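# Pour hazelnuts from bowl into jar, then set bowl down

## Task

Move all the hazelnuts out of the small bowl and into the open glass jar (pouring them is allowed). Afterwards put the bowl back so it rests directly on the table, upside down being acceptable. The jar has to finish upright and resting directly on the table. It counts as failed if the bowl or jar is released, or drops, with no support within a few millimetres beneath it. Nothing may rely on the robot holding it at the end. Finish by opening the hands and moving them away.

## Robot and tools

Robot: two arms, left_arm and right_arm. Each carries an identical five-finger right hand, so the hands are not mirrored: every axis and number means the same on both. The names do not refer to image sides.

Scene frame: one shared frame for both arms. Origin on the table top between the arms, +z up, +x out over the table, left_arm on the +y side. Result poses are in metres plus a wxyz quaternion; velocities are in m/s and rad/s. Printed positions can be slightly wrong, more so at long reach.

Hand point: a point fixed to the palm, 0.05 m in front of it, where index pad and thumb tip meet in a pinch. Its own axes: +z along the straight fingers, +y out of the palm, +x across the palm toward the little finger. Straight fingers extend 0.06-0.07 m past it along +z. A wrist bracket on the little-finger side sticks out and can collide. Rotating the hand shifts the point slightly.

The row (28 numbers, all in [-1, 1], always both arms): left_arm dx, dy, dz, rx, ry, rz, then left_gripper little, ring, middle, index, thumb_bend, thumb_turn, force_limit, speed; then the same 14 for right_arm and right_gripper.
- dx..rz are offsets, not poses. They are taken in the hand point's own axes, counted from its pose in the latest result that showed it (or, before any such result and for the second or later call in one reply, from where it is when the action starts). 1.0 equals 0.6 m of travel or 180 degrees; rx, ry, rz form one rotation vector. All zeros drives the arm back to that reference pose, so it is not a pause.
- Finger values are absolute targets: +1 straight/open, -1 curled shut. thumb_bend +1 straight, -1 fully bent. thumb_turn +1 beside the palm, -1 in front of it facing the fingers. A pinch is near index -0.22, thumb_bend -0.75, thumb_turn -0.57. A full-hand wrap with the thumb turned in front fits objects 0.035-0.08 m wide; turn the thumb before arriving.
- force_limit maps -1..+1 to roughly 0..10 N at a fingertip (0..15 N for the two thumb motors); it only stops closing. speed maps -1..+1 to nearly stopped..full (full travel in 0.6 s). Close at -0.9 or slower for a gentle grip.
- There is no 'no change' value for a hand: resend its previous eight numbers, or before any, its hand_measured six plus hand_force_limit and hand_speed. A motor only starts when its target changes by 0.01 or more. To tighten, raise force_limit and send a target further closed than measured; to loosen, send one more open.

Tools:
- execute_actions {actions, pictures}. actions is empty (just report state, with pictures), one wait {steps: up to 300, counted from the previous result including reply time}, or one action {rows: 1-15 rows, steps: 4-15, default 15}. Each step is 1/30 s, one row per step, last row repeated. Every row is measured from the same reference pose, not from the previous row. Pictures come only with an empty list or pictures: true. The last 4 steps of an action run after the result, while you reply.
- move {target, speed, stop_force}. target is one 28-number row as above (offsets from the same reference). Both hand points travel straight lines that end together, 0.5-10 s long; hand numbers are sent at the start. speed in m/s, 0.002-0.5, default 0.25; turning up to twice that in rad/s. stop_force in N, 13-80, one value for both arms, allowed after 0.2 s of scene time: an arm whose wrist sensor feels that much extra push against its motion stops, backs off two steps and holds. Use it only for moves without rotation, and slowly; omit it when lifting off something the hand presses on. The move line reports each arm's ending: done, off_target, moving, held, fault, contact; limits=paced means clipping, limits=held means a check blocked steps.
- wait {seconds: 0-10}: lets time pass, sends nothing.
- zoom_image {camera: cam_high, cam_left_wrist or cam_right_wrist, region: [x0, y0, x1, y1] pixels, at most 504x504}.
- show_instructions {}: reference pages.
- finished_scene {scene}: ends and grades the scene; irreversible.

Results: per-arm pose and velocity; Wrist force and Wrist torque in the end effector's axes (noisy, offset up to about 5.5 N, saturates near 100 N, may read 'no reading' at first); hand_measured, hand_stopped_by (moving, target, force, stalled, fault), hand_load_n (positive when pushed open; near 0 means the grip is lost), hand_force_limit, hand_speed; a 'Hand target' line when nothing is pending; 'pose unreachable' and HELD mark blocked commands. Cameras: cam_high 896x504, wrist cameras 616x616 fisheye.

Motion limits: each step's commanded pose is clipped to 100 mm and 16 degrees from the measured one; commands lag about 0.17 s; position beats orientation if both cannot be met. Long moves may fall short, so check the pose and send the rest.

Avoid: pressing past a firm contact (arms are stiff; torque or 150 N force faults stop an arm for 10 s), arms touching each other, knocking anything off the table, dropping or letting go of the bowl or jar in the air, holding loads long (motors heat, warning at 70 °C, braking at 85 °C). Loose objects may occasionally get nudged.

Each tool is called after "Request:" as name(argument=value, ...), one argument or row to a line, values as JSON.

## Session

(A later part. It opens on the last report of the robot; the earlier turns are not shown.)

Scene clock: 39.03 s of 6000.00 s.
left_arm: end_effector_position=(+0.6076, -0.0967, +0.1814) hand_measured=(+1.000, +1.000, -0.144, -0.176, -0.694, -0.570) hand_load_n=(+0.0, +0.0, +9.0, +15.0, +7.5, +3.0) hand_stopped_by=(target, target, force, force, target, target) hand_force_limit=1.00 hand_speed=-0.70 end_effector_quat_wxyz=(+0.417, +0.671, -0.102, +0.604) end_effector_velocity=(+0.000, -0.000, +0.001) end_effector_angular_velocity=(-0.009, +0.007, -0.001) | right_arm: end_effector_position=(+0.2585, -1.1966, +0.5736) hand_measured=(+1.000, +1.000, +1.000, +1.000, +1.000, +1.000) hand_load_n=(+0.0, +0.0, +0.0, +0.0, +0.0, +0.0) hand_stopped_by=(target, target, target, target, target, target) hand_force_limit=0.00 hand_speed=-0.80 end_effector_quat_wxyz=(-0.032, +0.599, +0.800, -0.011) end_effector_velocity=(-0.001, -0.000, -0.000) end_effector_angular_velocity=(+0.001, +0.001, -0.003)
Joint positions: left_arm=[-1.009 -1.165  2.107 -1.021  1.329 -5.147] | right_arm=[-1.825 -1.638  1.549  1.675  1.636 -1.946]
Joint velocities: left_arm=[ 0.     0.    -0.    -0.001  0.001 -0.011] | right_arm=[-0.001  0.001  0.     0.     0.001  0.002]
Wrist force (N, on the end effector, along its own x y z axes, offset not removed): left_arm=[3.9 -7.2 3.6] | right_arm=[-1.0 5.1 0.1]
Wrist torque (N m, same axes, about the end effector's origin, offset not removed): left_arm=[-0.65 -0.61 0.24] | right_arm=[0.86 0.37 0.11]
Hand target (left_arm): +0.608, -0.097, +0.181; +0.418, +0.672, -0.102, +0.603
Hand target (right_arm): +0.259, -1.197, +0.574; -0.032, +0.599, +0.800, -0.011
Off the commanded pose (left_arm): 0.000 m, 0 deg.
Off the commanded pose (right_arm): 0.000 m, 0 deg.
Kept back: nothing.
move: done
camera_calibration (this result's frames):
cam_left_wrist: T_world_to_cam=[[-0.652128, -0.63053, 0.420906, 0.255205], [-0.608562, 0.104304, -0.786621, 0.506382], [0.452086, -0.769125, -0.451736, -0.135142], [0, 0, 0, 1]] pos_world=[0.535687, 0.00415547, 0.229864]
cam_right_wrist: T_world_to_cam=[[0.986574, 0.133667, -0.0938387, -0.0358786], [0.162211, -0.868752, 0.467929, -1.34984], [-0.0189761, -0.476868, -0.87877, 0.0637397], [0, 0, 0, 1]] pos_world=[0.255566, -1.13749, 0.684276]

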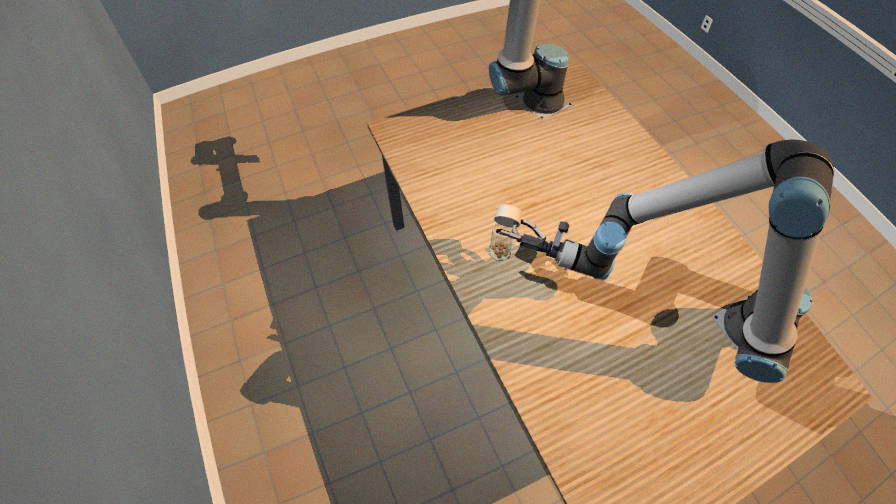

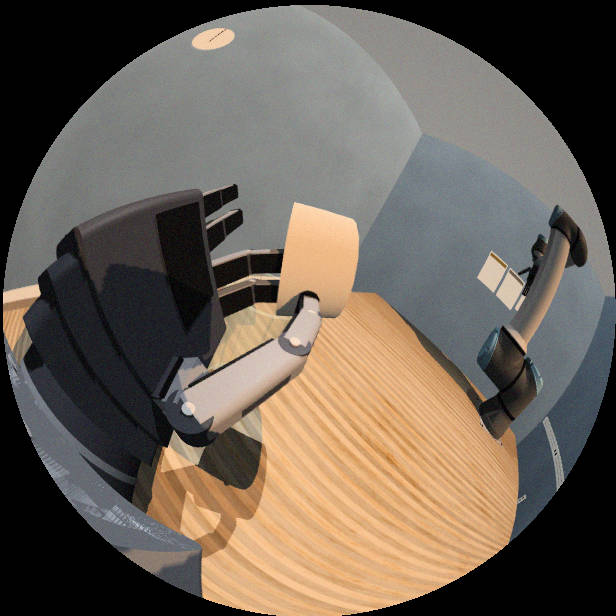

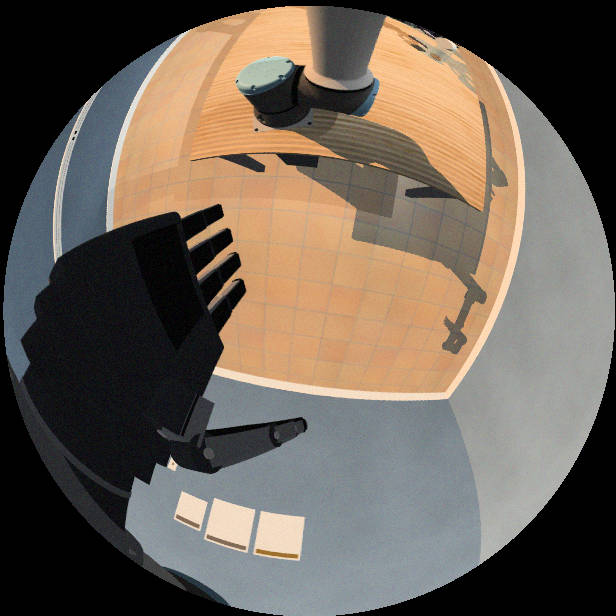

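Lift first, then roll back.

Request:
move(
  target=[0.05,0.02,0,0,0,0,1,1,-0.3,-0.7,-0.7,-0.57,1,-0.7,0,0,0,0,0,0,1,1,1,1,1,1,0,-0.8],
  speed=0.06,
)

Request:
move(
  target=[0,0,0,0,0,0.37,1,1,-0.3,-0.7,-0.7,-0.57,1,-0.7,0,0,0,0,0,0,1,1,1,1,1,1,0,-0.8],
  speed=0.3,
)

Request:
zoom_image(
  camera="cam_high",
  region=[460,180,600,280],
)

Scene clock: 40.20 s of 6000.00 s.
left_arm: end_effector_position=(+0.6074, -0.0932, +0.2134) hand_measured=(+1.000, +1.000, -0.144, -0.176, -0.694, -0.570) hand_load_n=(+0.0, +0.0, +10.0, +14.0, +8.0, +3.0) hand_stopped_by=(target, target, force, force, target, target) hand_force_limit=1.00 hand_speed=-0.70 end_effector_quat_wxyz=(+0.417, +0.671, -0.102, +0.604) end_effector_velocity=(+0.001, +0.000, +0.002) end_effector_angular_velocity=(-0.000, -0.000, +0.002) | right_arm: end_effector_position=(+0.2585, -1.1966, +0.5736) hand_measured=(+1.000, +1.000, +1.000, +1.000, +1.000, +1.000) hand_load_n=(+0.0, +0.0, +0.0, +0.0, +0.0, +0.0) hand_stopped_by=(target, target, target, target, target, target) hand_force_limit=0.00 hand_speed=-0.80 end_effector_quat_wxyz=(-0.032, +0.599, +0.800, -0.011) end_effector_velocity=(+0.001, +0.000, -0.000) end_effector_angular_velocity=(+0.000, -0.001, +0.002)
Joint positions: left_arm=[-1.006 -1.216  2.099 -0.963  1.332 -5.147] | right_arm=[-1.825 -1.638  1.549  1.675  1.636 -1.946]
Joint velocities: left_arm=[ 0.002 -0.002 -0.002  0.004 -0.     0.   ] | right_arm=[ 0.001 -0.     0.001 -0.    -0.    -0.001]
Wrist force (N, on the end effector, along its own x y z axes, offset not removed): left_arm=[-2.4 -2.8 5.6] | right_arm=[-1.3 0.0 7.0]
Wrist torque (N m, same axes, about the end effector's origin, offset not removed): left_arm=[0.00 -0.09 0.04] | right_arm=[-0.36 0.08 -0.28]
Hand target (left_arm): +0.607, -0.093, +0.214; +0.417, +0.671, -0.102, +0.604
Hand target (right_arm): +0.259, -1.197, +0.574; -0.032, +0.599, +0.800, -0.011
Off the commanded pose (left_arm): 0.000 m, 0 deg.
Off the commanded pose (right_arm): 0.000 m, 0 deg.
Kept back: nothing.
move: done
camera_calibration (this result's frames):
cam_left_wrist: T_world_to_cam=[[-0.652132, -0.630526, 0.420906, 0.243799], [-0.608554, 0.104296, -0.786628, 0.531078], [0.452091, -0.769129, -0.451724, -0.117975], [0, 0, 0, 1]] pos_world=[0.535514, 0.00759435, 0.261853]
cam_right_wrist: T_world_to_cam=[[0.986574, 0.133667, -0.0938389, -0.0358785], [0.162211, -0.868752, 0.467929, -1.34984], [-0.0189761, -0.476868, -0.87877, 0.0637396], [0, 0, 0, 1]] pos_world=[0.255566, -1.13749, 0.684276]

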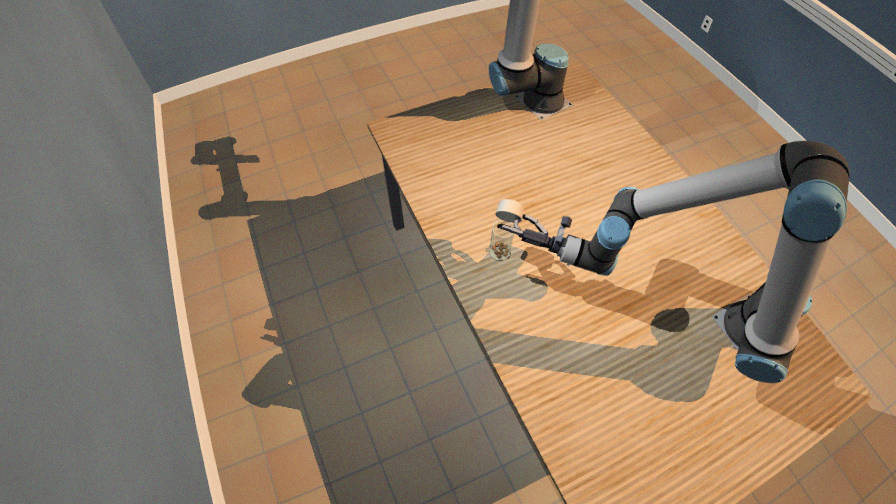

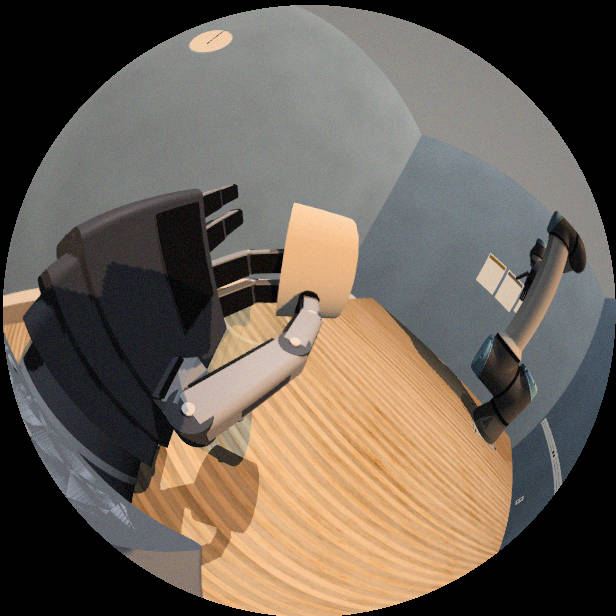

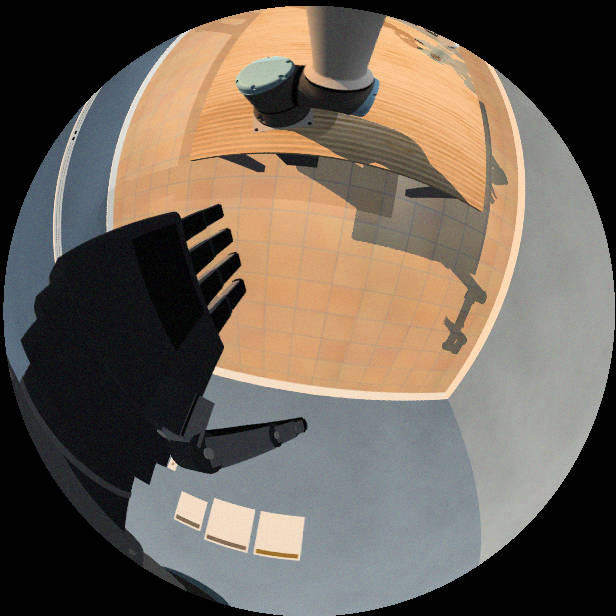

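Scene clock: 42.67 s of 6000.00 s.
left_arm: end_effector_position=(+0.6075, -0.0933, +0.2134) hand_measured=(+1.000, +1.000, -0.144, -0.176, -0.694, -0.570) hand_load_n=(+0.0, +0.0, +10.5, +14.0, +6.5, +2.5) hand_stopped_by=(target, target, force, force, target, target) hand_force_limit=1.00 hand_speed=-0.70 end_effector_quat_wxyz=(+0.018, +0.505, -0.454, +0.734) end_effector_velocity=(+0.000, -0.000, +0.000) end_effector_angular_velocity=(+0.005, -0.007, +0.001) | right_arm: end_effector_position=(+0.2585, -1.1966, +0.5736) hand_measured=(+1.000, +1.000, +1.000, +1.000, +1.000, +1.000) hand_load_n=(+0.0, +0.0, +0.0, +0.0, +0.0, +0.0) hand_stopped_by=(target, target, target, target, target, target) hand_force_limit=0.00 hand_speed=-0.80 end_effector_quat_wxyz=(-0.032, +0.599, +0.800, -0.011) end_effector_velocity=(+0.000, -0.000, -0.000) end_effector_angular_velocity=(+0.001, -0.002, -0.001)
Joint positions: left_arm=[-1.077 -1.308  2.077 -0.851  1.26  -3.98 ] | right_arm=[-1.825 -1.638  1.549  1.675  1.636 -1.946]
Joint velocities: left_arm=[-0.001 -0.    -0.    -0.001 -0.001  0.009] | right_arm=[-0.     0.001  0.001  0.    -0.002  0.   ]
Wrist force (N, on the end effector, along its own x y z axes, offset not removed): left_arm=[4.5 -1.1 -0.7] | right_arm=[-6.6 0.0 -1.7]
Wrist torque (N m, same axes, about the end effector's origin, offset not removed): left_arm=[0.06 -0.87 0.60] | right_arm=[0.24 1.33 -0.40]
Hand target (left_arm): +0.608, -0.093, +0.213; +0.017, +0.505, -0.454, +0.734
Hand target (right_arm): +0.259, -1.197, +0.574; -0.032, +0.599, +0.800, -0.011
Off the commanded pose (left_arm): 0.000 m, 0 deg.
Off the commanded pose (right_arm): 0.000 m, 0 deg.
Kept back: nothing.
move: done
camera_calibration (this result's frames):
cam_left_wrist: T_world_to_cam=[[-0.482928, -0.573418, -0.661795, 0.377431], [-0.006403, 0.758059, -0.652154, 0.197633], [0.875637, -0.310706, -0.369759, -0.350055], [0, 0, 0, 1]] pos_world=[0.490058, -0.0421559, 0.249233]
cam_right_wrist: T_world_to_cam=[[0.986574, 0.133667, -0.0938388, -0.0358781], [0.162211, -0.868752, 0.467929, -1.34984], [-0.0189759, -0.476868, -0.87877, 0.0637397], [0, 0, 0, 1]] pos_world=[0.255566, -1.13749, 0.684276]

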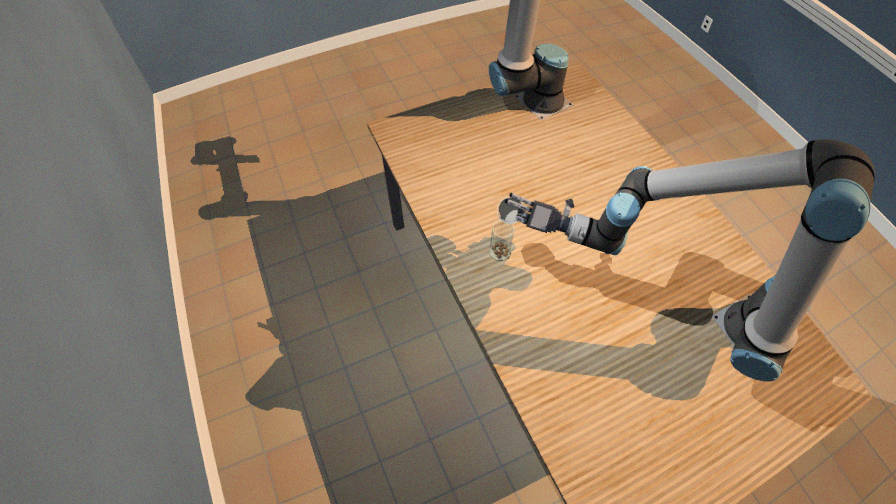

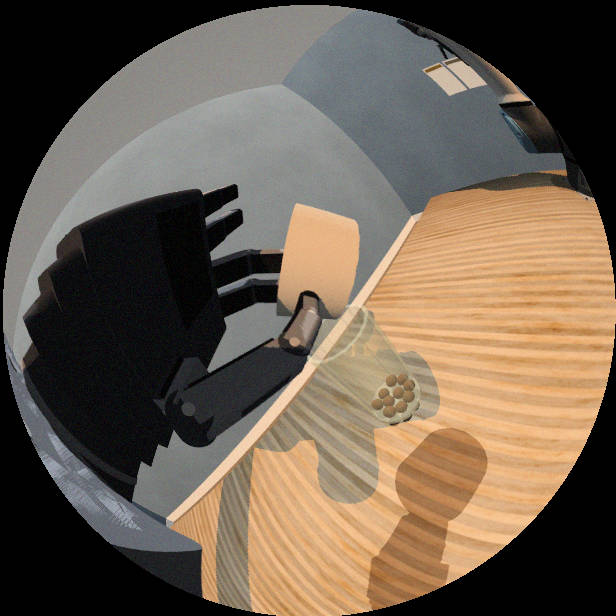

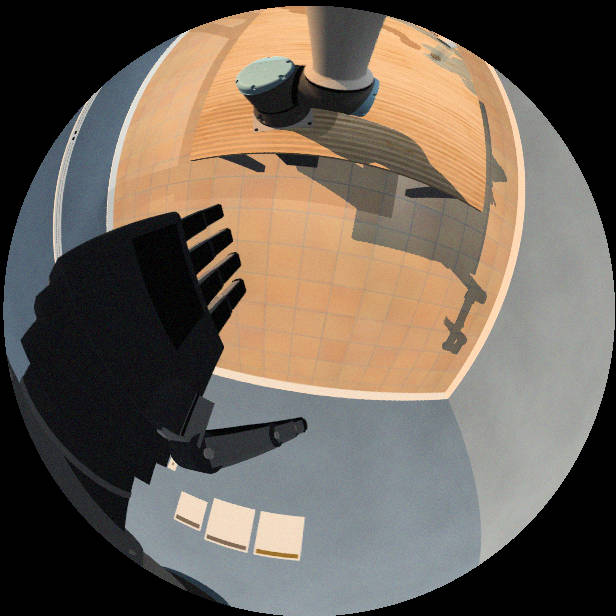

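Region (460, 180, 600, 280) of cam_high's 896x504 image, scaled by 3.600, with more detail than that image has; it fills the top 360 rows of this view, and the rest is white.

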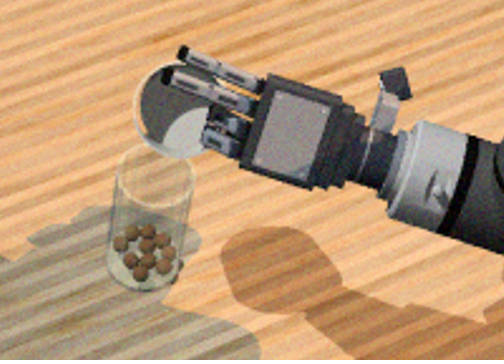

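Request:
move(
  target=[-0.134,-0.192,-0.287,-0.0616,-0.051,0,1,1,-0.3,-0.7,-0.7,-0.57,1,-0.7,0,0,0,0,0,0,1,1,1,1,1,1,0,-0.8],
  speed=0.2,
)

Request:
move(
  target=[-0.198,0.168,0.044,0,0,0.22,1,1,-0.3,-0.7,-0.7,-0.57,1,-0.7,0,0,0,0,0,0,1,1,1,1,1,1,0,-0.8],
  speed=0.15,
)

Scene clock: 44.57 s of 6000.00 s.
left_arm: end_effector_position=(+0.5775, +0.1268, +0.2139) hand_measured=(+1.000, +1.000, -0.144, -0.176, -0.694, -0.570) hand_load_n=(+0.0, +0.0, +10.5, +14.0, +6.5, +2.5) hand_stopped_by=(target, target, force, force, target, target) hand_force_limit=1.00 hand_speed=-0.70 end_effector_quat_wxyz=(+0.030, +0.558, -0.523, +0.644) end_effector_velocity=(-0.001, +0.002, -0.002) end_effector_angular_velocity=(+0.003, +0.003, -0.001) | right_arm: end_effector_position=(+0.2585, -1.1966, +0.5736) hand_measured=(+1.000, +1.000, +1.000, +1.000, +1.000, +1.000) hand_load_n=(+0.0, +0.0, +0.0, +0.0, +0.0, +0.0) hand_stopped_by=(target, target, target, target, target, target) hand_force_limit=0.00 hand_speed=-0.80 end_effector_quat_wxyz=(-0.032, +0.599, +0.800, -0.011) end_effector_velocity=(+0.000, -0.000, +0.000) end_effector_angular_velocity=(+0.001, -0.000, +0.002)
Joint positions: left_arm=[-0.845 -1.552  2.221 -0.499  1.535 -4.013] | right_arm=[-1.825 -1.638  1.549  1.675  1.636 -1.946]
Joint velocities: left_arm=[ 0.002 -0.001  0.002  0.003  0.004  0.   ] | right_arm=[ 0.001  0.001 -0.001  0.    -0.    -0.001]
Wrist force (N, on the end effector, along its own x y z axes, offset not removed): left_arm=[2.7 -1.2 0.6] | right_arm=[-5.4 5.6 0.4]
Wrist torque (N m, same axes, about the end effector's origin, offset not removed): left_arm=[-0.11 -0.71 0.31] | right_arm=[1.03 1.10 -0.07]
Hand target (left_arm): +0.578, +0.127, +0.214; +0.030, +0.558, -0.523, +0.644
Hand target (right_arm): +0.259, -1.197, +0.574; -0.032, +0.599, +0.800, -0.011
Off the commanded pose (left_arm): 0.000 m, 0 deg.
Off the commanded pose (right_arm): 0.000 m, 0 deg.
Kept back: nothing.
move: done
camera_calibration (this result's frames):
cam_left_wrist: T_world_to_cam=[[-0.621886, -0.436101, -0.650441, 0.549842], [-0.0748918, 0.859903, -0.504934, 0.0260286], [0.779518, -0.265299, -0.567422, -0.163243], [0, 0, 0, 1]] pos_world=[0.471139, 0.174096, 0.278155]
cam_right_wrist: T_world_to_cam=[[0.986574, 0.133667, -0.0938388, -0.0358785], [0.162211, -0.868752, 0.467929, -1.34984], [-0.018976, -0.476868, -0.87877, 0.0637397], [0, 0, 0, 1]] pos_world=[0.255566, -1.13749, 0.684276]

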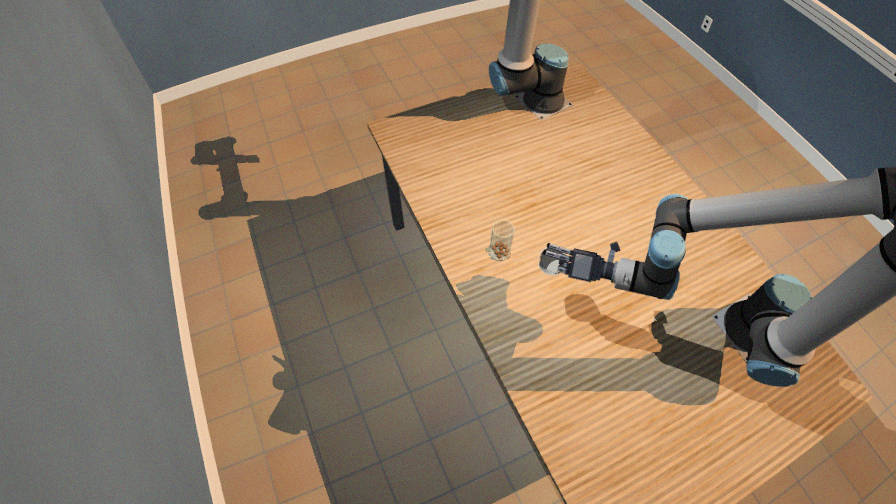

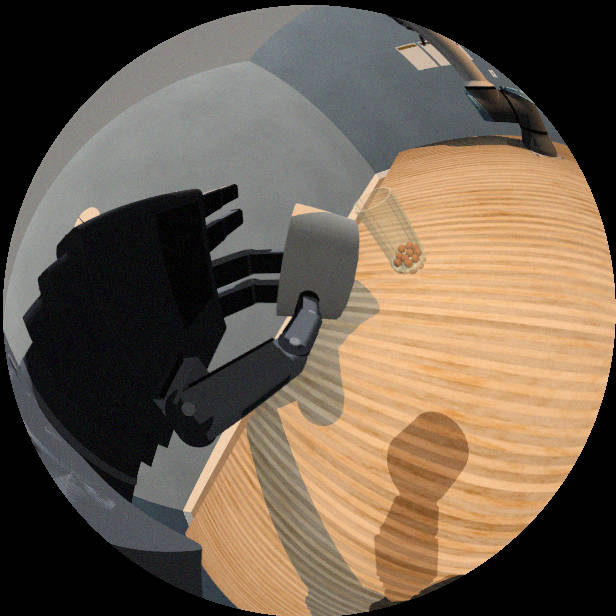

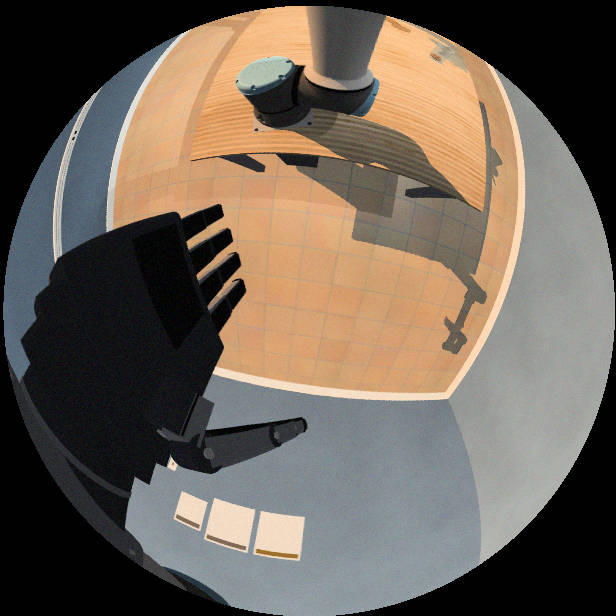

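Scene clock: 47.30 s of 6000.00 s.
left_arm: end_effector_position=(+0.5775, +0.1272, +0.0560) hand_measured=(+1.000, +1.000, -0.144, -0.176, -0.694, -0.570) hand_load_n=(+0.0, +0.0, +9.5, +14.5, +6.5, +2.5) hand_stopped_by=(target, target, force, force, target, target) hand_force_limit=1.00 hand_speed=-0.70 end_effector_quat_wxyz=(+0.189, -0.348, +0.681, -0.616) end_effector_velocity=(+0.001, -0.001, -0.001) end_effector_angular_velocity=(+0.003, -0.007, -0.001) | right_arm: end_effector_position=(+0.2585, -1.1966, +0.5736) hand_measured=(+1.000, +1.000, +1.000, +1.000, +1.000, +1.000) hand_load_n=(+0.0, +0.0, +0.0, +0.0, +0.0, +0.0) hand_stopped_by=(target, target, target, target, target, target) hand_force_limit=0.00 hand_speed=-0.80 end_effector_quat_wxyz=(-0.032, +0.599, +0.800, -0.011) end_effector_velocity=(-0.000, +0.000, +0.001) end_effector_angular_velocity=(-0.001, +0.002, +0.000)
Joint positions: left_arm=[-0.95  -1.318  2.351 -0.861  1.432 -3.34 ] | right_arm=[-1.825 -1.638  1.549  1.675  1.636 -1.946]
Joint velocities: left_arm=[-0.001  0.003  0.001 -0.006 -0.002  0.007] | right_arm=[-0.    -0.001 -0.001  0.     0.001 -0.   ]
Wrist force (N, on the end effector, along its own x y z axes, offset not removed): left_arm=[3.5 -1.1 2.3] | right_arm=[-2.2 0.6 2.3]
Wrist torque (N m, same axes, about the end effector's origin, offset not removed): left_arm=[0.06 -0.52 0.27] | right_arm=[0.11 0.55 -0.11]
Hand target (left_arm): +0.577, +0.127, +0.056; +0.190, -0.348, +0.681, -0.616
Hand target (right_arm): +0.259, -1.197, +0.574; -0.032, +0.599, +0.800, -0.011
Off the commanded pose (left_arm): 0.000 m, 0 deg.
Off the commanded pose (right_arm): 0.000 m, 0 deg.
Kept back: nothing.
move: done
camera_calibration (this result's frames):
cam_left_wrist: T_world_to_cam=[[-0.23532, 0.0170065, -0.971769, 0.184362], [0.171862, 0.984819, -0.0243826, -0.239289], [0.956602, -0.172748, -0.234671, -0.38536], [0, 0, 0, 1]] pos_world=[0.453145, 0.165951, 0.0828898]
cam_right_wrist: T_world_to_cam=[[0.986574, 0.133667, -0.0938387, -0.0358784], [0.162211, -0.868752, 0.467929, -1.34984], [-0.018976, -0.476868, -0.87877, 0.0637397], [0, 0, 0, 1]] pos_world=[0.255566, -1.13749, 0.684276]

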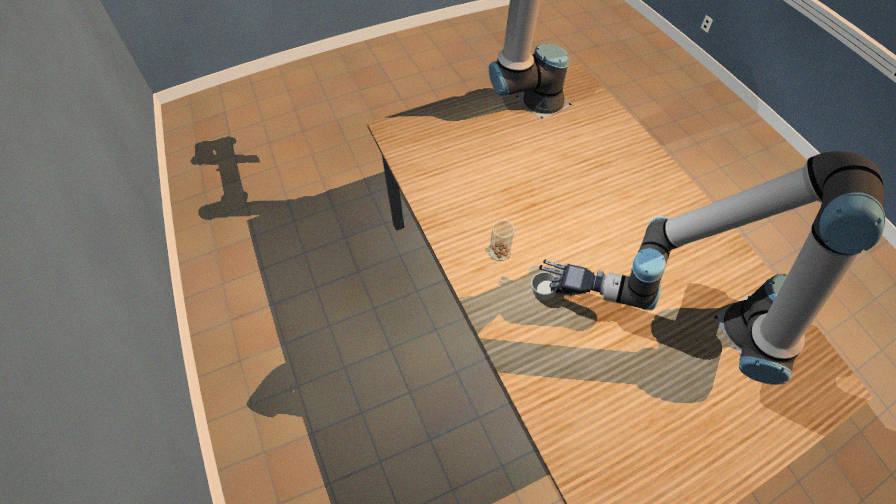

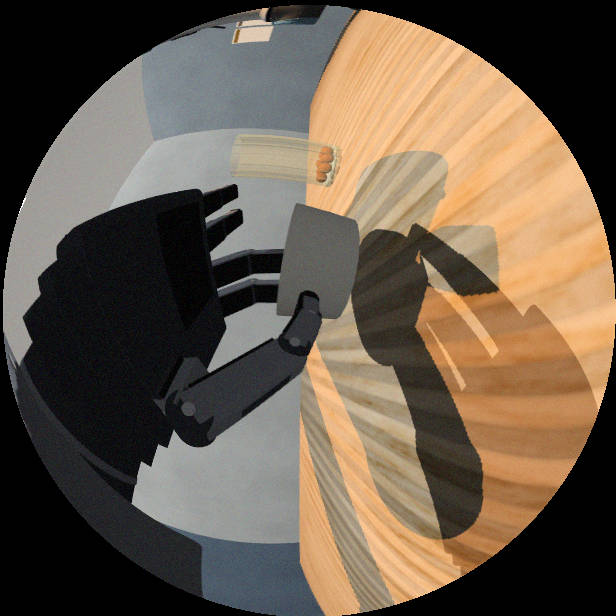

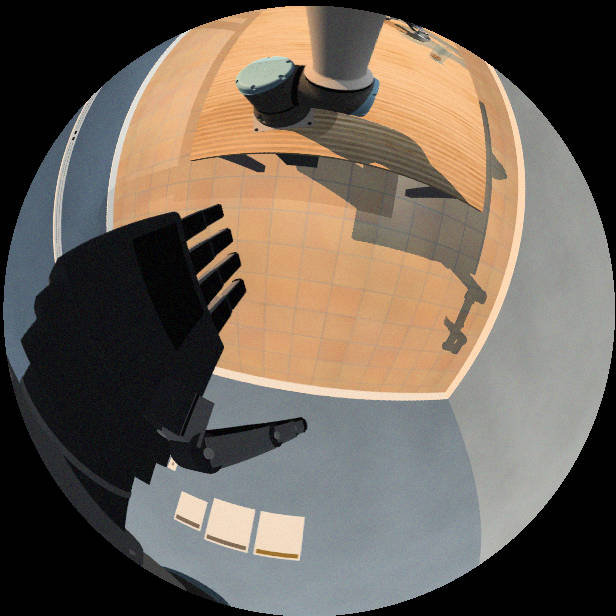

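The bowl sits a little more level now; lower until it touches.

Request:
move(
  target=[-0.006,0.032,0.006,0,0,0,1,1,-0.3,-0.7,-0.7,-0.57,1,-0.7,0,0,0,0,0,0,1,1,1,1,1,1,0,-0.8],
  speed=0.01,
  stop_force=13,
)

Scene clock: 49.77 s of 6000.00 s.
left_arm: end_effector_position=(+0.5778, +0.1272, +0.0362) hand_measured=(+1.000, +1.000, -0.144, -0.176, -0.694, -0.570) hand_load_n=(+0.0, +0.0, +8.0, +15.0, +9.0, +3.0) hand_stopped_by=(target, target, force, force, target, target) hand_force_limit=1.00 hand_speed=-0.70 end_effector_quat_wxyz=(+0.189, -0.348, +0.681, -0.616) end_effector_velocity=(+0.000, -0.001, -0.001) end_effector_angular_velocity=(-0.001, -0.000, -0.001) | right_arm: end_effector_position=(+0.2585, -1.1966, +0.5736) hand_measured=(+1.000, +1.000, +1.000, +1.000, +1.000, +1.000) hand_load_n=(+0.0, +0.0, +0.0, +0.0, +0.0, +0.0) hand_stopped_by=(target, target, target, target, target, target) hand_force_limit=0.00 hand_speed=-0.80 end_effector_quat_wxyz=(-0.032, +0.599, +0.800, -0.011) end_effector_velocity=(-0.000, -0.000, -0.001) end_effector_angular_velocity=(+0.003, +0.001, -0.001)
Joint positions: left_arm=[-0.949 -1.278  2.358 -0.908  1.433 -3.34 ] | right_arm=[-1.825 -1.638  1.549  1.675  1.636 -1.946]
Joint velocities: left_arm=[-0.     0.004 -0.001 -0.004  0.    -0.   ] | right_arm=[0.    0.001 0.002 0.    0.002 0.002]
Wrist force (N, on the end effector, along its own x y z axes, offset not removed): left_arm=[4.1 2.0 -2.0] | right_arm=[-2.1 -0.8 2.5]
Wrist torque (N m, same axes, about the end effector's origin, offset not removed): left_arm=[0.92 -0.48 0.48] | right_arm=[-0.08 0.47 -0.16]
Hand target (left_arm): +0.578, +0.127, +0.036; +0.189, -0.348, +0.681, -0.616
Hand target (right_arm): +0.259, -1.197, +0.574; -0.032, +0.599, +0.800, -0.011
Off the commanded pose (left_arm): 0.000 m, 0 deg.
Off the commanded pose (right_arm): 0.000 m, 0 deg.
Kept back: nothing.
move: done
camera_calibration (this result's frames):
cam_left_wrist: T_world_to_cam=[[-0.235324, 0.0170169, -0.971768, 0.165289], [0.171863, 0.984819, -0.0243729, -0.239789], [0.956601, -0.172746, -0.234676, -0.390282], [0, 0, 0, 1]] pos_world=[0.453451, 0.165917, 0.0631883]
cam_right_wrist: T_world_to_cam=[[0.986574, 0.133667, -0.0938388, -0.0358784], [0.162211, -0.868752, 0.467929, -1.34984], [-0.018976, -0.476868, -0.87877, 0.0637397], [0, 0, 0, 1]] pos_world=[0.255566, -1.13749, 0.684276]

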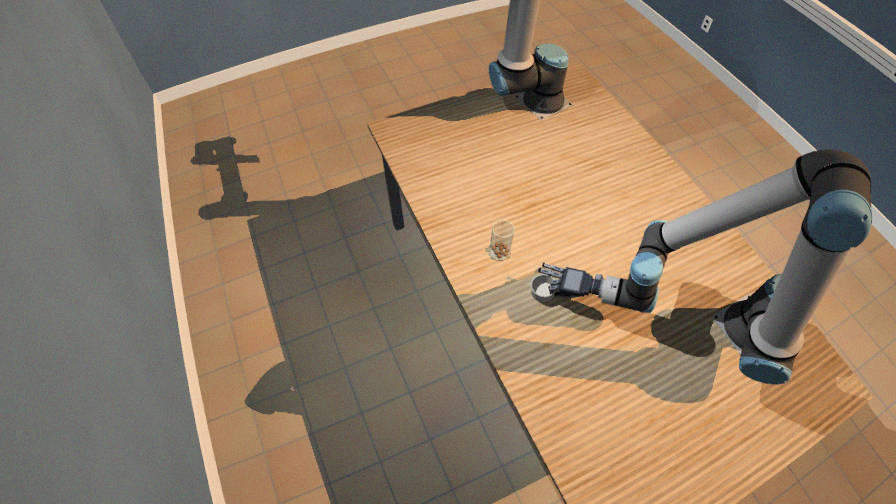

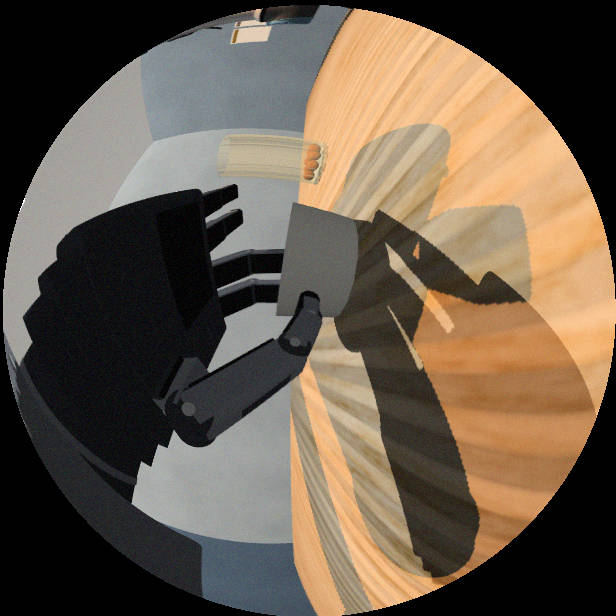

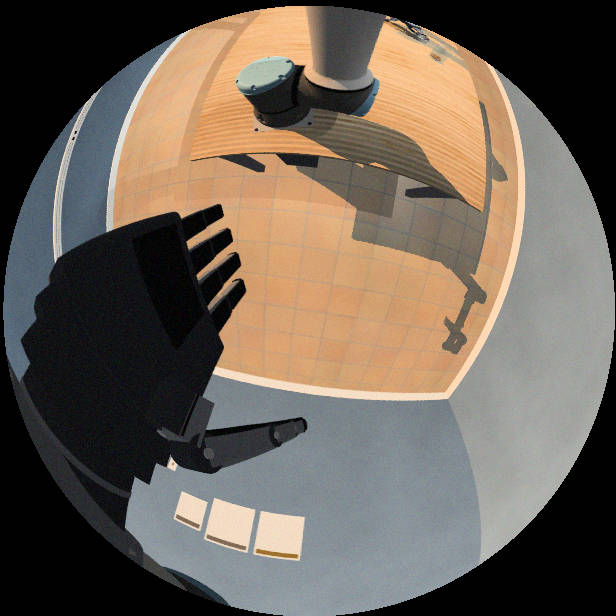

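Request:
move(
  target=[-0.002,0.011,0.002,0,0,0,1,1,1,-0.7,-0.7,-0.57,1,-0.5,0,0,0,0,0,0,1,1,1,1,1,1,0,-0.8],
  speed=0.008,
)

Request:
move(
  target=[0,0,0,0,0,0,1,1,1,1,-0.7,-0.57,1,-0.3,0,0,0,0,0,0,1,1,1,1,1,1,0,-0.8],
)

Request:
move(
  target=[0.02,-0.12,-0.15,0,0,0,1,1,1,1,-0.7,-0.57,1,-0.3,0,0,0,0,0,0,1,1,1,1,1,1,0,-0.8],
  speed=0.15,
)

Scene clock: 51.70 s of 6000.00 s.
left_arm: end_effector_position=(+0.5778, +0.1271, +0.0294) hand_measured=(+1.000, +1.000, +1.000, -0.178, -0.696, -0.570) hand_load_n=(+0.0, +0.0, +0.0, +8.0, +5.5, -1.0) hand_stopped_by=(target, target, target, force, target, target) hand_force_limit=1.00 hand_speed=-0.50 end_effector_quat_wxyz=(+0.189, -0.348, +0.681, -0.616) end_effector_velocity=(-0.001, +0.000, -0.001) end_effector_angular_velocity=(+0.001, +0.001, -0.000) | right_arm: end_effector_position=(+0.2585, -1.1966, +0.5736) hand_measured=(+1.000, +1.000, +1.000, +1.000, +1.000, +1.000) hand_load_n=(+0.0, +0.0, +0.0, +0.0, +0.0, +0.0) hand_stopped_by=(target, target, target, target, target, target) hand_force_limit=0.00 hand_speed=-0.80 end_effector_quat_wxyz=(-0.032, +0.599, +0.800, -0.011) end_effector_velocity=(+0.000, +0.000, +0.000) end_effector_angular_velocity=(+0.000, -0.000, +0.001)
Joint positions: left_arm=[-0.949 -1.264  2.36  -0.924  1.433 -3.34 ] | right_arm=[-1.825 -1.638  1.549  1.675  1.636 -1.946]
Joint velocities: left_arm=[-0.    -0.     0.001  0.     0.    -0.   ] | right_arm=[ 0.001 -0.     0.     0.    -0.     0.   ]
Wrist force (N, on the end effector, along its own x y z axes, offset not removed): left_arm=[2.4 -0.5 0.3] | right_arm=[-3.9 0.7 -0.8]
Wrist torque (N m, same axes, about the end effector's origin, offset not removed): left_arm=[0.30 -0.21 0.32] | right_arm=[0.41 0.95 -0.39]
Hand target (left_arm): +0.578, +0.127, +0.029; +0.189, -0.348, +0.681, -0.616
Hand target (right_arm): +0.259, -1.197, +0.574; -0.032, +0.599, +0.800, -0.011
Off the commanded pose (left_arm): 0.000 m, 0 deg.
Off the commanded pose (right_arm): 0.000 m, 0 deg.
Kept back: nothing.
move: done
camera_calibration (this result's frames):
cam_left_wrist: T_world_to_cam=[[-0.235338, 0.0170023, -0.971765, 0.158688], [0.171859, 0.98482, -0.0243893, -0.239949], [0.956599, -0.172746, -0.234687, -0.391933], [0, 0, 0, 1]] pos_world=[0.453505, 0.165904, 0.0563733]
cam_right_wrist: T_world_to_cam=[[0.986574, 0.133667, -0.0938388, -0.0358786], [0.162211, -0.868752, 0.467929, -1.34984], [-0.0189761, -0.476868, -0.87877, 0.0637397], [0, 0, 0, 1]] pos_world=[0.255566, -1.13749, 0.684276]

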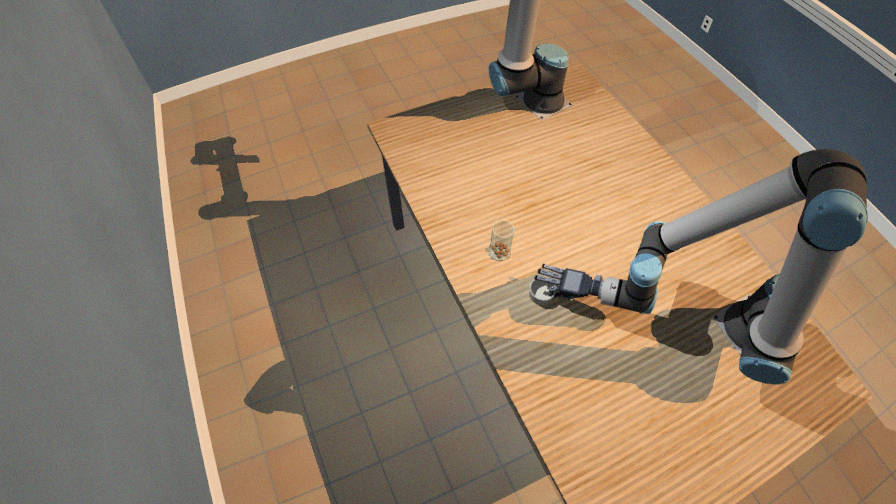

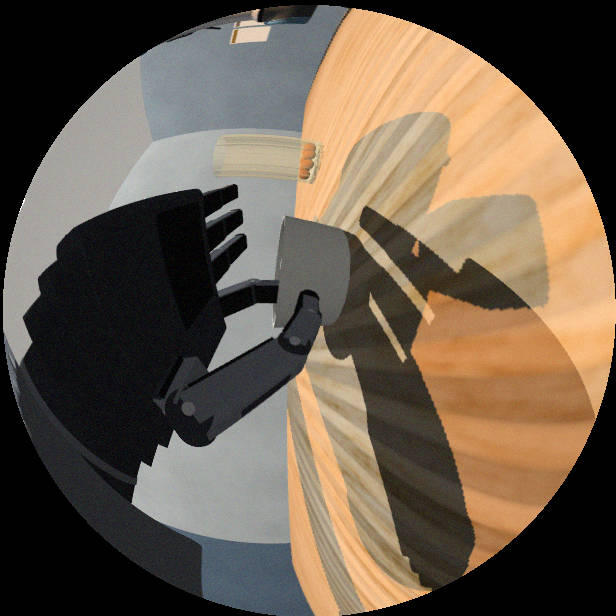

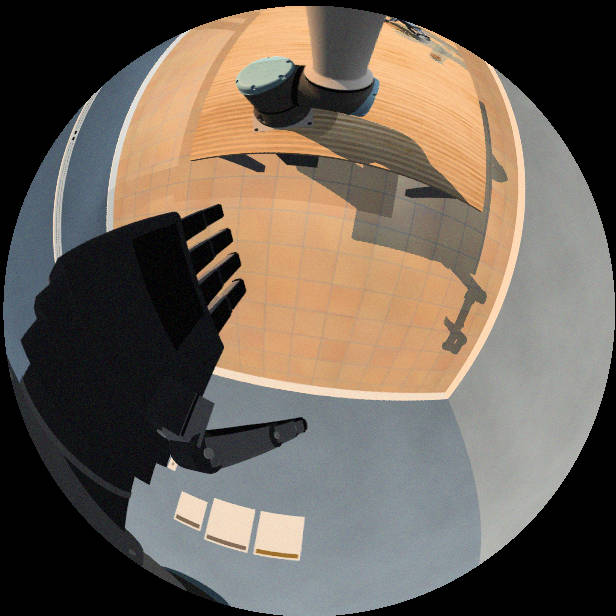

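Scene clock: 53.00 s of 6000.00 s.
left_arm: end_effector_position=(+0.5778, +0.1271, +0.0294) hand_measured=(+1.000, +1.000, +1.000, +1.000, -0.700, -0.570) hand_load_n=(+0.0, +0.0, +0.0, +0.0, +0.0, +0.0) hand_stopped_by=(target, target, target, target, target, target) hand_force_limit=1.00 hand_speed=-0.30 end_effector_quat_wxyz=(+0.189, -0.348, +0.681, -0.616) end_effector_velocity=(-0.000, +0.000, -0.000) end_effector_angular_velocity=(+0.000, +0.000, -0.000) | right_arm: end_effector_position=(+0.2585, -1.1966, +0.5736) hand_measured=(+1.000, +1.000, +1.000, +1.000, +1.000, +1.000) hand_load_n=(+0.0, +0.0, +0.0, +0.0, +0.0, +0.0) hand_stopped_by=(target, target, target, target, target, target) hand_force_limit=0.00 hand_speed=-0.80 end_effector_quat_wxyz=(-0.032, +0.599, +0.800, -0.011) end_effector_velocity=(+0.000, +0.000, +0.001) end_effector_angular_velocity=(-0.002, -0.001, +0.000)
Joint positions: left_arm=[-0.949 -1.264  2.36  -0.924  1.433 -3.34 ] | right_arm=[-1.825 -1.638  1.549  1.675  1.636 -1.946]
Joint velocities: left_arm=[-0.    -0.     0.001  0.     0.    -0.   ] | right_arm=[-0.    -0.001 -0.001 -0.    -0.001 -0.   ]
Wrist force (N, on the end effector, along its own x y z axes, offset not removed): left_arm=[0.7 -1.3 -0.1] | right_arm=[3.4 -6.4 1.6]
Wrist torque (N m, same axes, about the end effector's origin, offset not removed): left_arm=[0.29 0.04 0.17] | right_arm=[-0.85 -0.20 0.23]
Hand target (left_arm): +0.578, +0.127, +0.029; +0.189, -0.348, +0.681, -0.616
Hand target (right_arm): +0.259, -1.197, +0.574; -0.032, +0.599, +0.800, -0.011
Off the commanded pose (left_arm): 0.000 m, 0 deg.
Off the commanded pose (right_arm): 0.000 m, 0 deg.
Kept back: nothing.
move: done
camera_calibration (this result's frames):
cam_left_wrist: T_world_to_cam=[[-0.235338, 0.0170029, -0.971765, 0.158686], [0.171858, 0.98482, -0.0243887, -0.239951], [0.956598, -0.172746, -0.234688, -0.391932], [0, 0, 0, 1]] pos_world=[0.453504, 0.165906, 0.0563712]
cam_right_wrist: T_world_to_cam=[[0.986574, 0.133667, -0.0938388, -0.0358784], [0.162211, -0.868752, 0.467929, -1.34984], [-0.0189761, -0.476868, -0.87877, 0.0637397], [0, 0, 0, 1]] pos_world=[0.255566, -1.13749, 0.684276]

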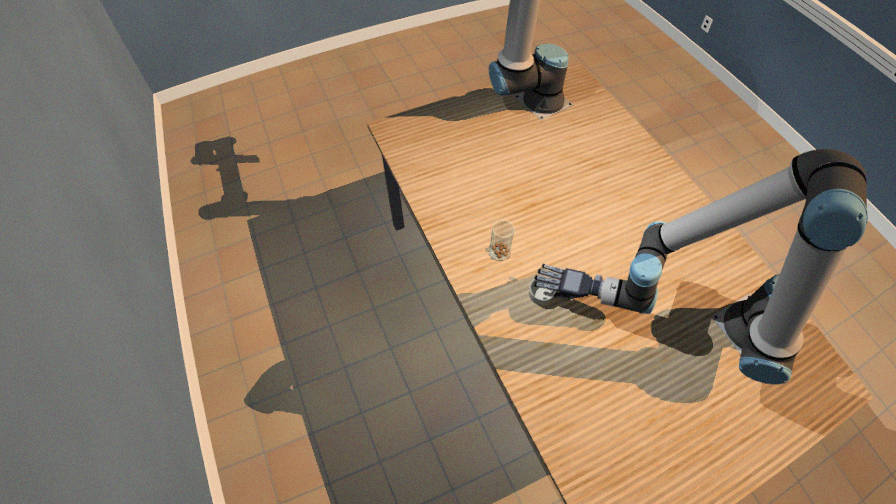

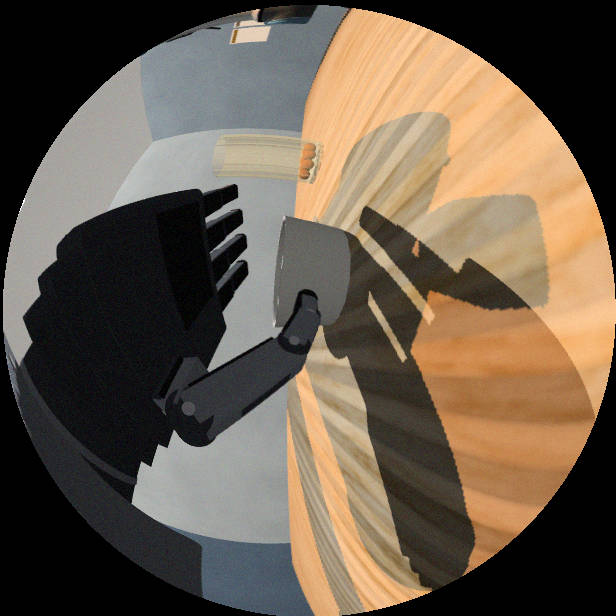

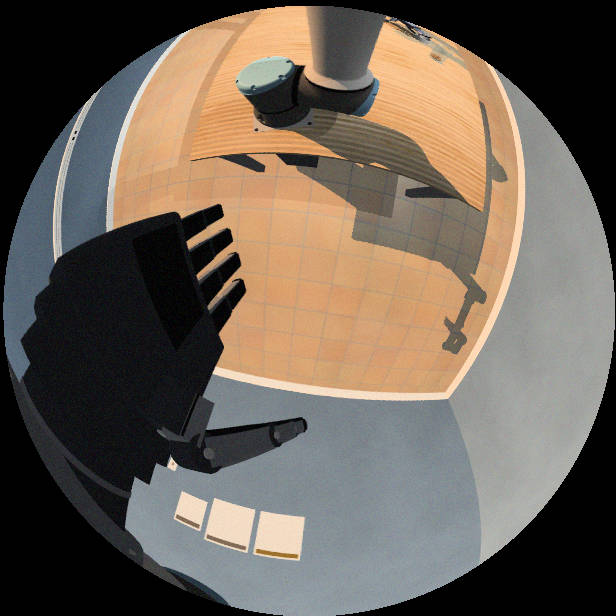

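Scene clock: 54.30 s of 6000.00 s.
left_arm: end_effector_position=(+0.5251, +0.1823, +0.1165) hand_measured=(+1.000, +1.000, +1.000, +1.000, -0.700, -0.570) hand_load_n=(+0.0, +0.0, +0.0, +0.0, +0.0, +0.0) hand_stopped_by=(target, target, target, target, target, target) hand_force_limit=1.00 hand_speed=-0.30 end_effector_quat_wxyz=(+0.189, -0.348, +0.681, -0.616) end_effector_velocity=(-0.001, +0.001, +0.001) end_effector_angular_velocity=(+0.001, +0.001, +0.000) | right_arm: end_effector_position=(+0.2585, -1.1966, +0.5736) hand_measured=(+1.000, +1.000, +1.000, +1.000, +1.000, +1.000) hand_load_n=(+0.0, +0.0, +0.0, +0.0, +0.0, +0.0) hand_stopped_by=(target, target, target, target, target, target) hand_force_limit=0.00 hand_speed=-0.80 end_effector_quat_wxyz=(-0.032, +0.599, +0.800, -0.011) end_effector_velocity=(+0.000, +0.000, +0.000) end_effector_angular_velocity=(-0.001, -0.000, +0.000)
Joint positions: left_arm=[-0.978 -1.549  2.455 -0.733  1.404 -3.345] | right_arm=[-1.825 -1.638  1.549  1.675  1.636 -1.946]
Joint velocities: left_arm=[-0.001 -0.004  0.002  0.004 -0.001 -0.   ] | right_arm=[ 0.001 -0.    -0.001  0.    -0.     0.001]
Wrist force (N, on the end effector, along its own x y z axes, offset not removed): left_arm=[1.4 -6.3 1.5] | right_arm=[-2.0 1.2 2.4]
Wrist torque (N m, same axes, about the end effector's origin, offset not removed): left_arm=[-0.49 -0.21 0.09] | right_arm=[0.03 0.73 -0.04]
Hand target (left_arm): +0.525, +0.182, +0.117; +0.189, -0.348, +0.681, -0.616
Hand target (right_arm): +0.259, -1.197, +0.574; -0.032, +0.599, +0.800, -0.011
Off the commanded pose (left_arm): 0.000 m, 0 deg.
Off the commanded pose (right_arm): 0.000 m, 0 deg.
Kept back: nothing.
move: done
camera_calibration (this result's frames):
cam_left_wrist: T_world_to_cam=[[-0.235342, 0.0169637, -0.971765, 0.229984], [0.171877, 0.984815, -0.0244337, -0.283062], [0.956594, -0.172774, -0.234684, -0.311557], [0, 0, 0, 1]] pos_world=[0.40081, 0.221033, 0.143456]
cam_right_wrist: T_world_to_cam=[[0.986574, 0.133667, -0.0938387, -0.0358786], [0.162211, -0.868752, 0.467929, -1.34984], [-0.0189761, -0.476868, -0.87877, 0.0637399], [0, 0, 0, 1]] pos_world=[0.255566, -1.13749, 0.684276]

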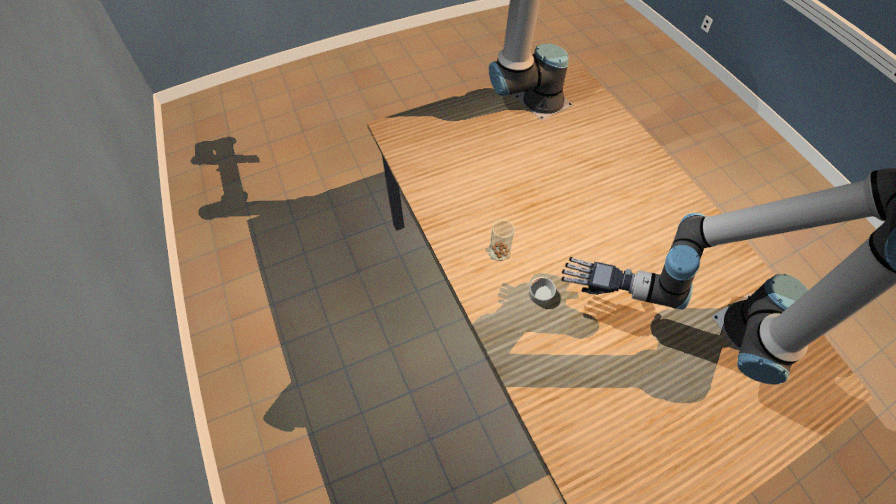

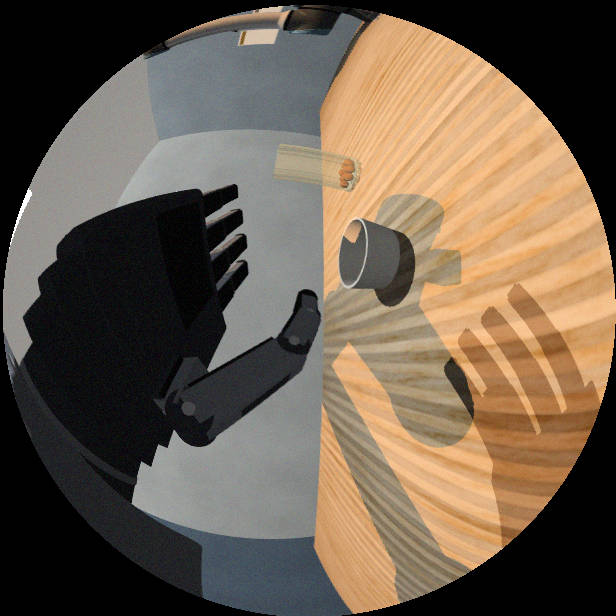

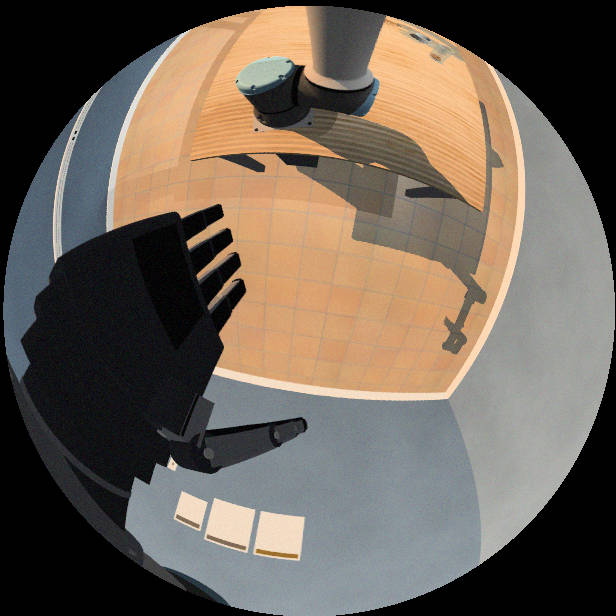

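Request:
finished_scene(
  scene=2,
)

The scene is finished: the task was done.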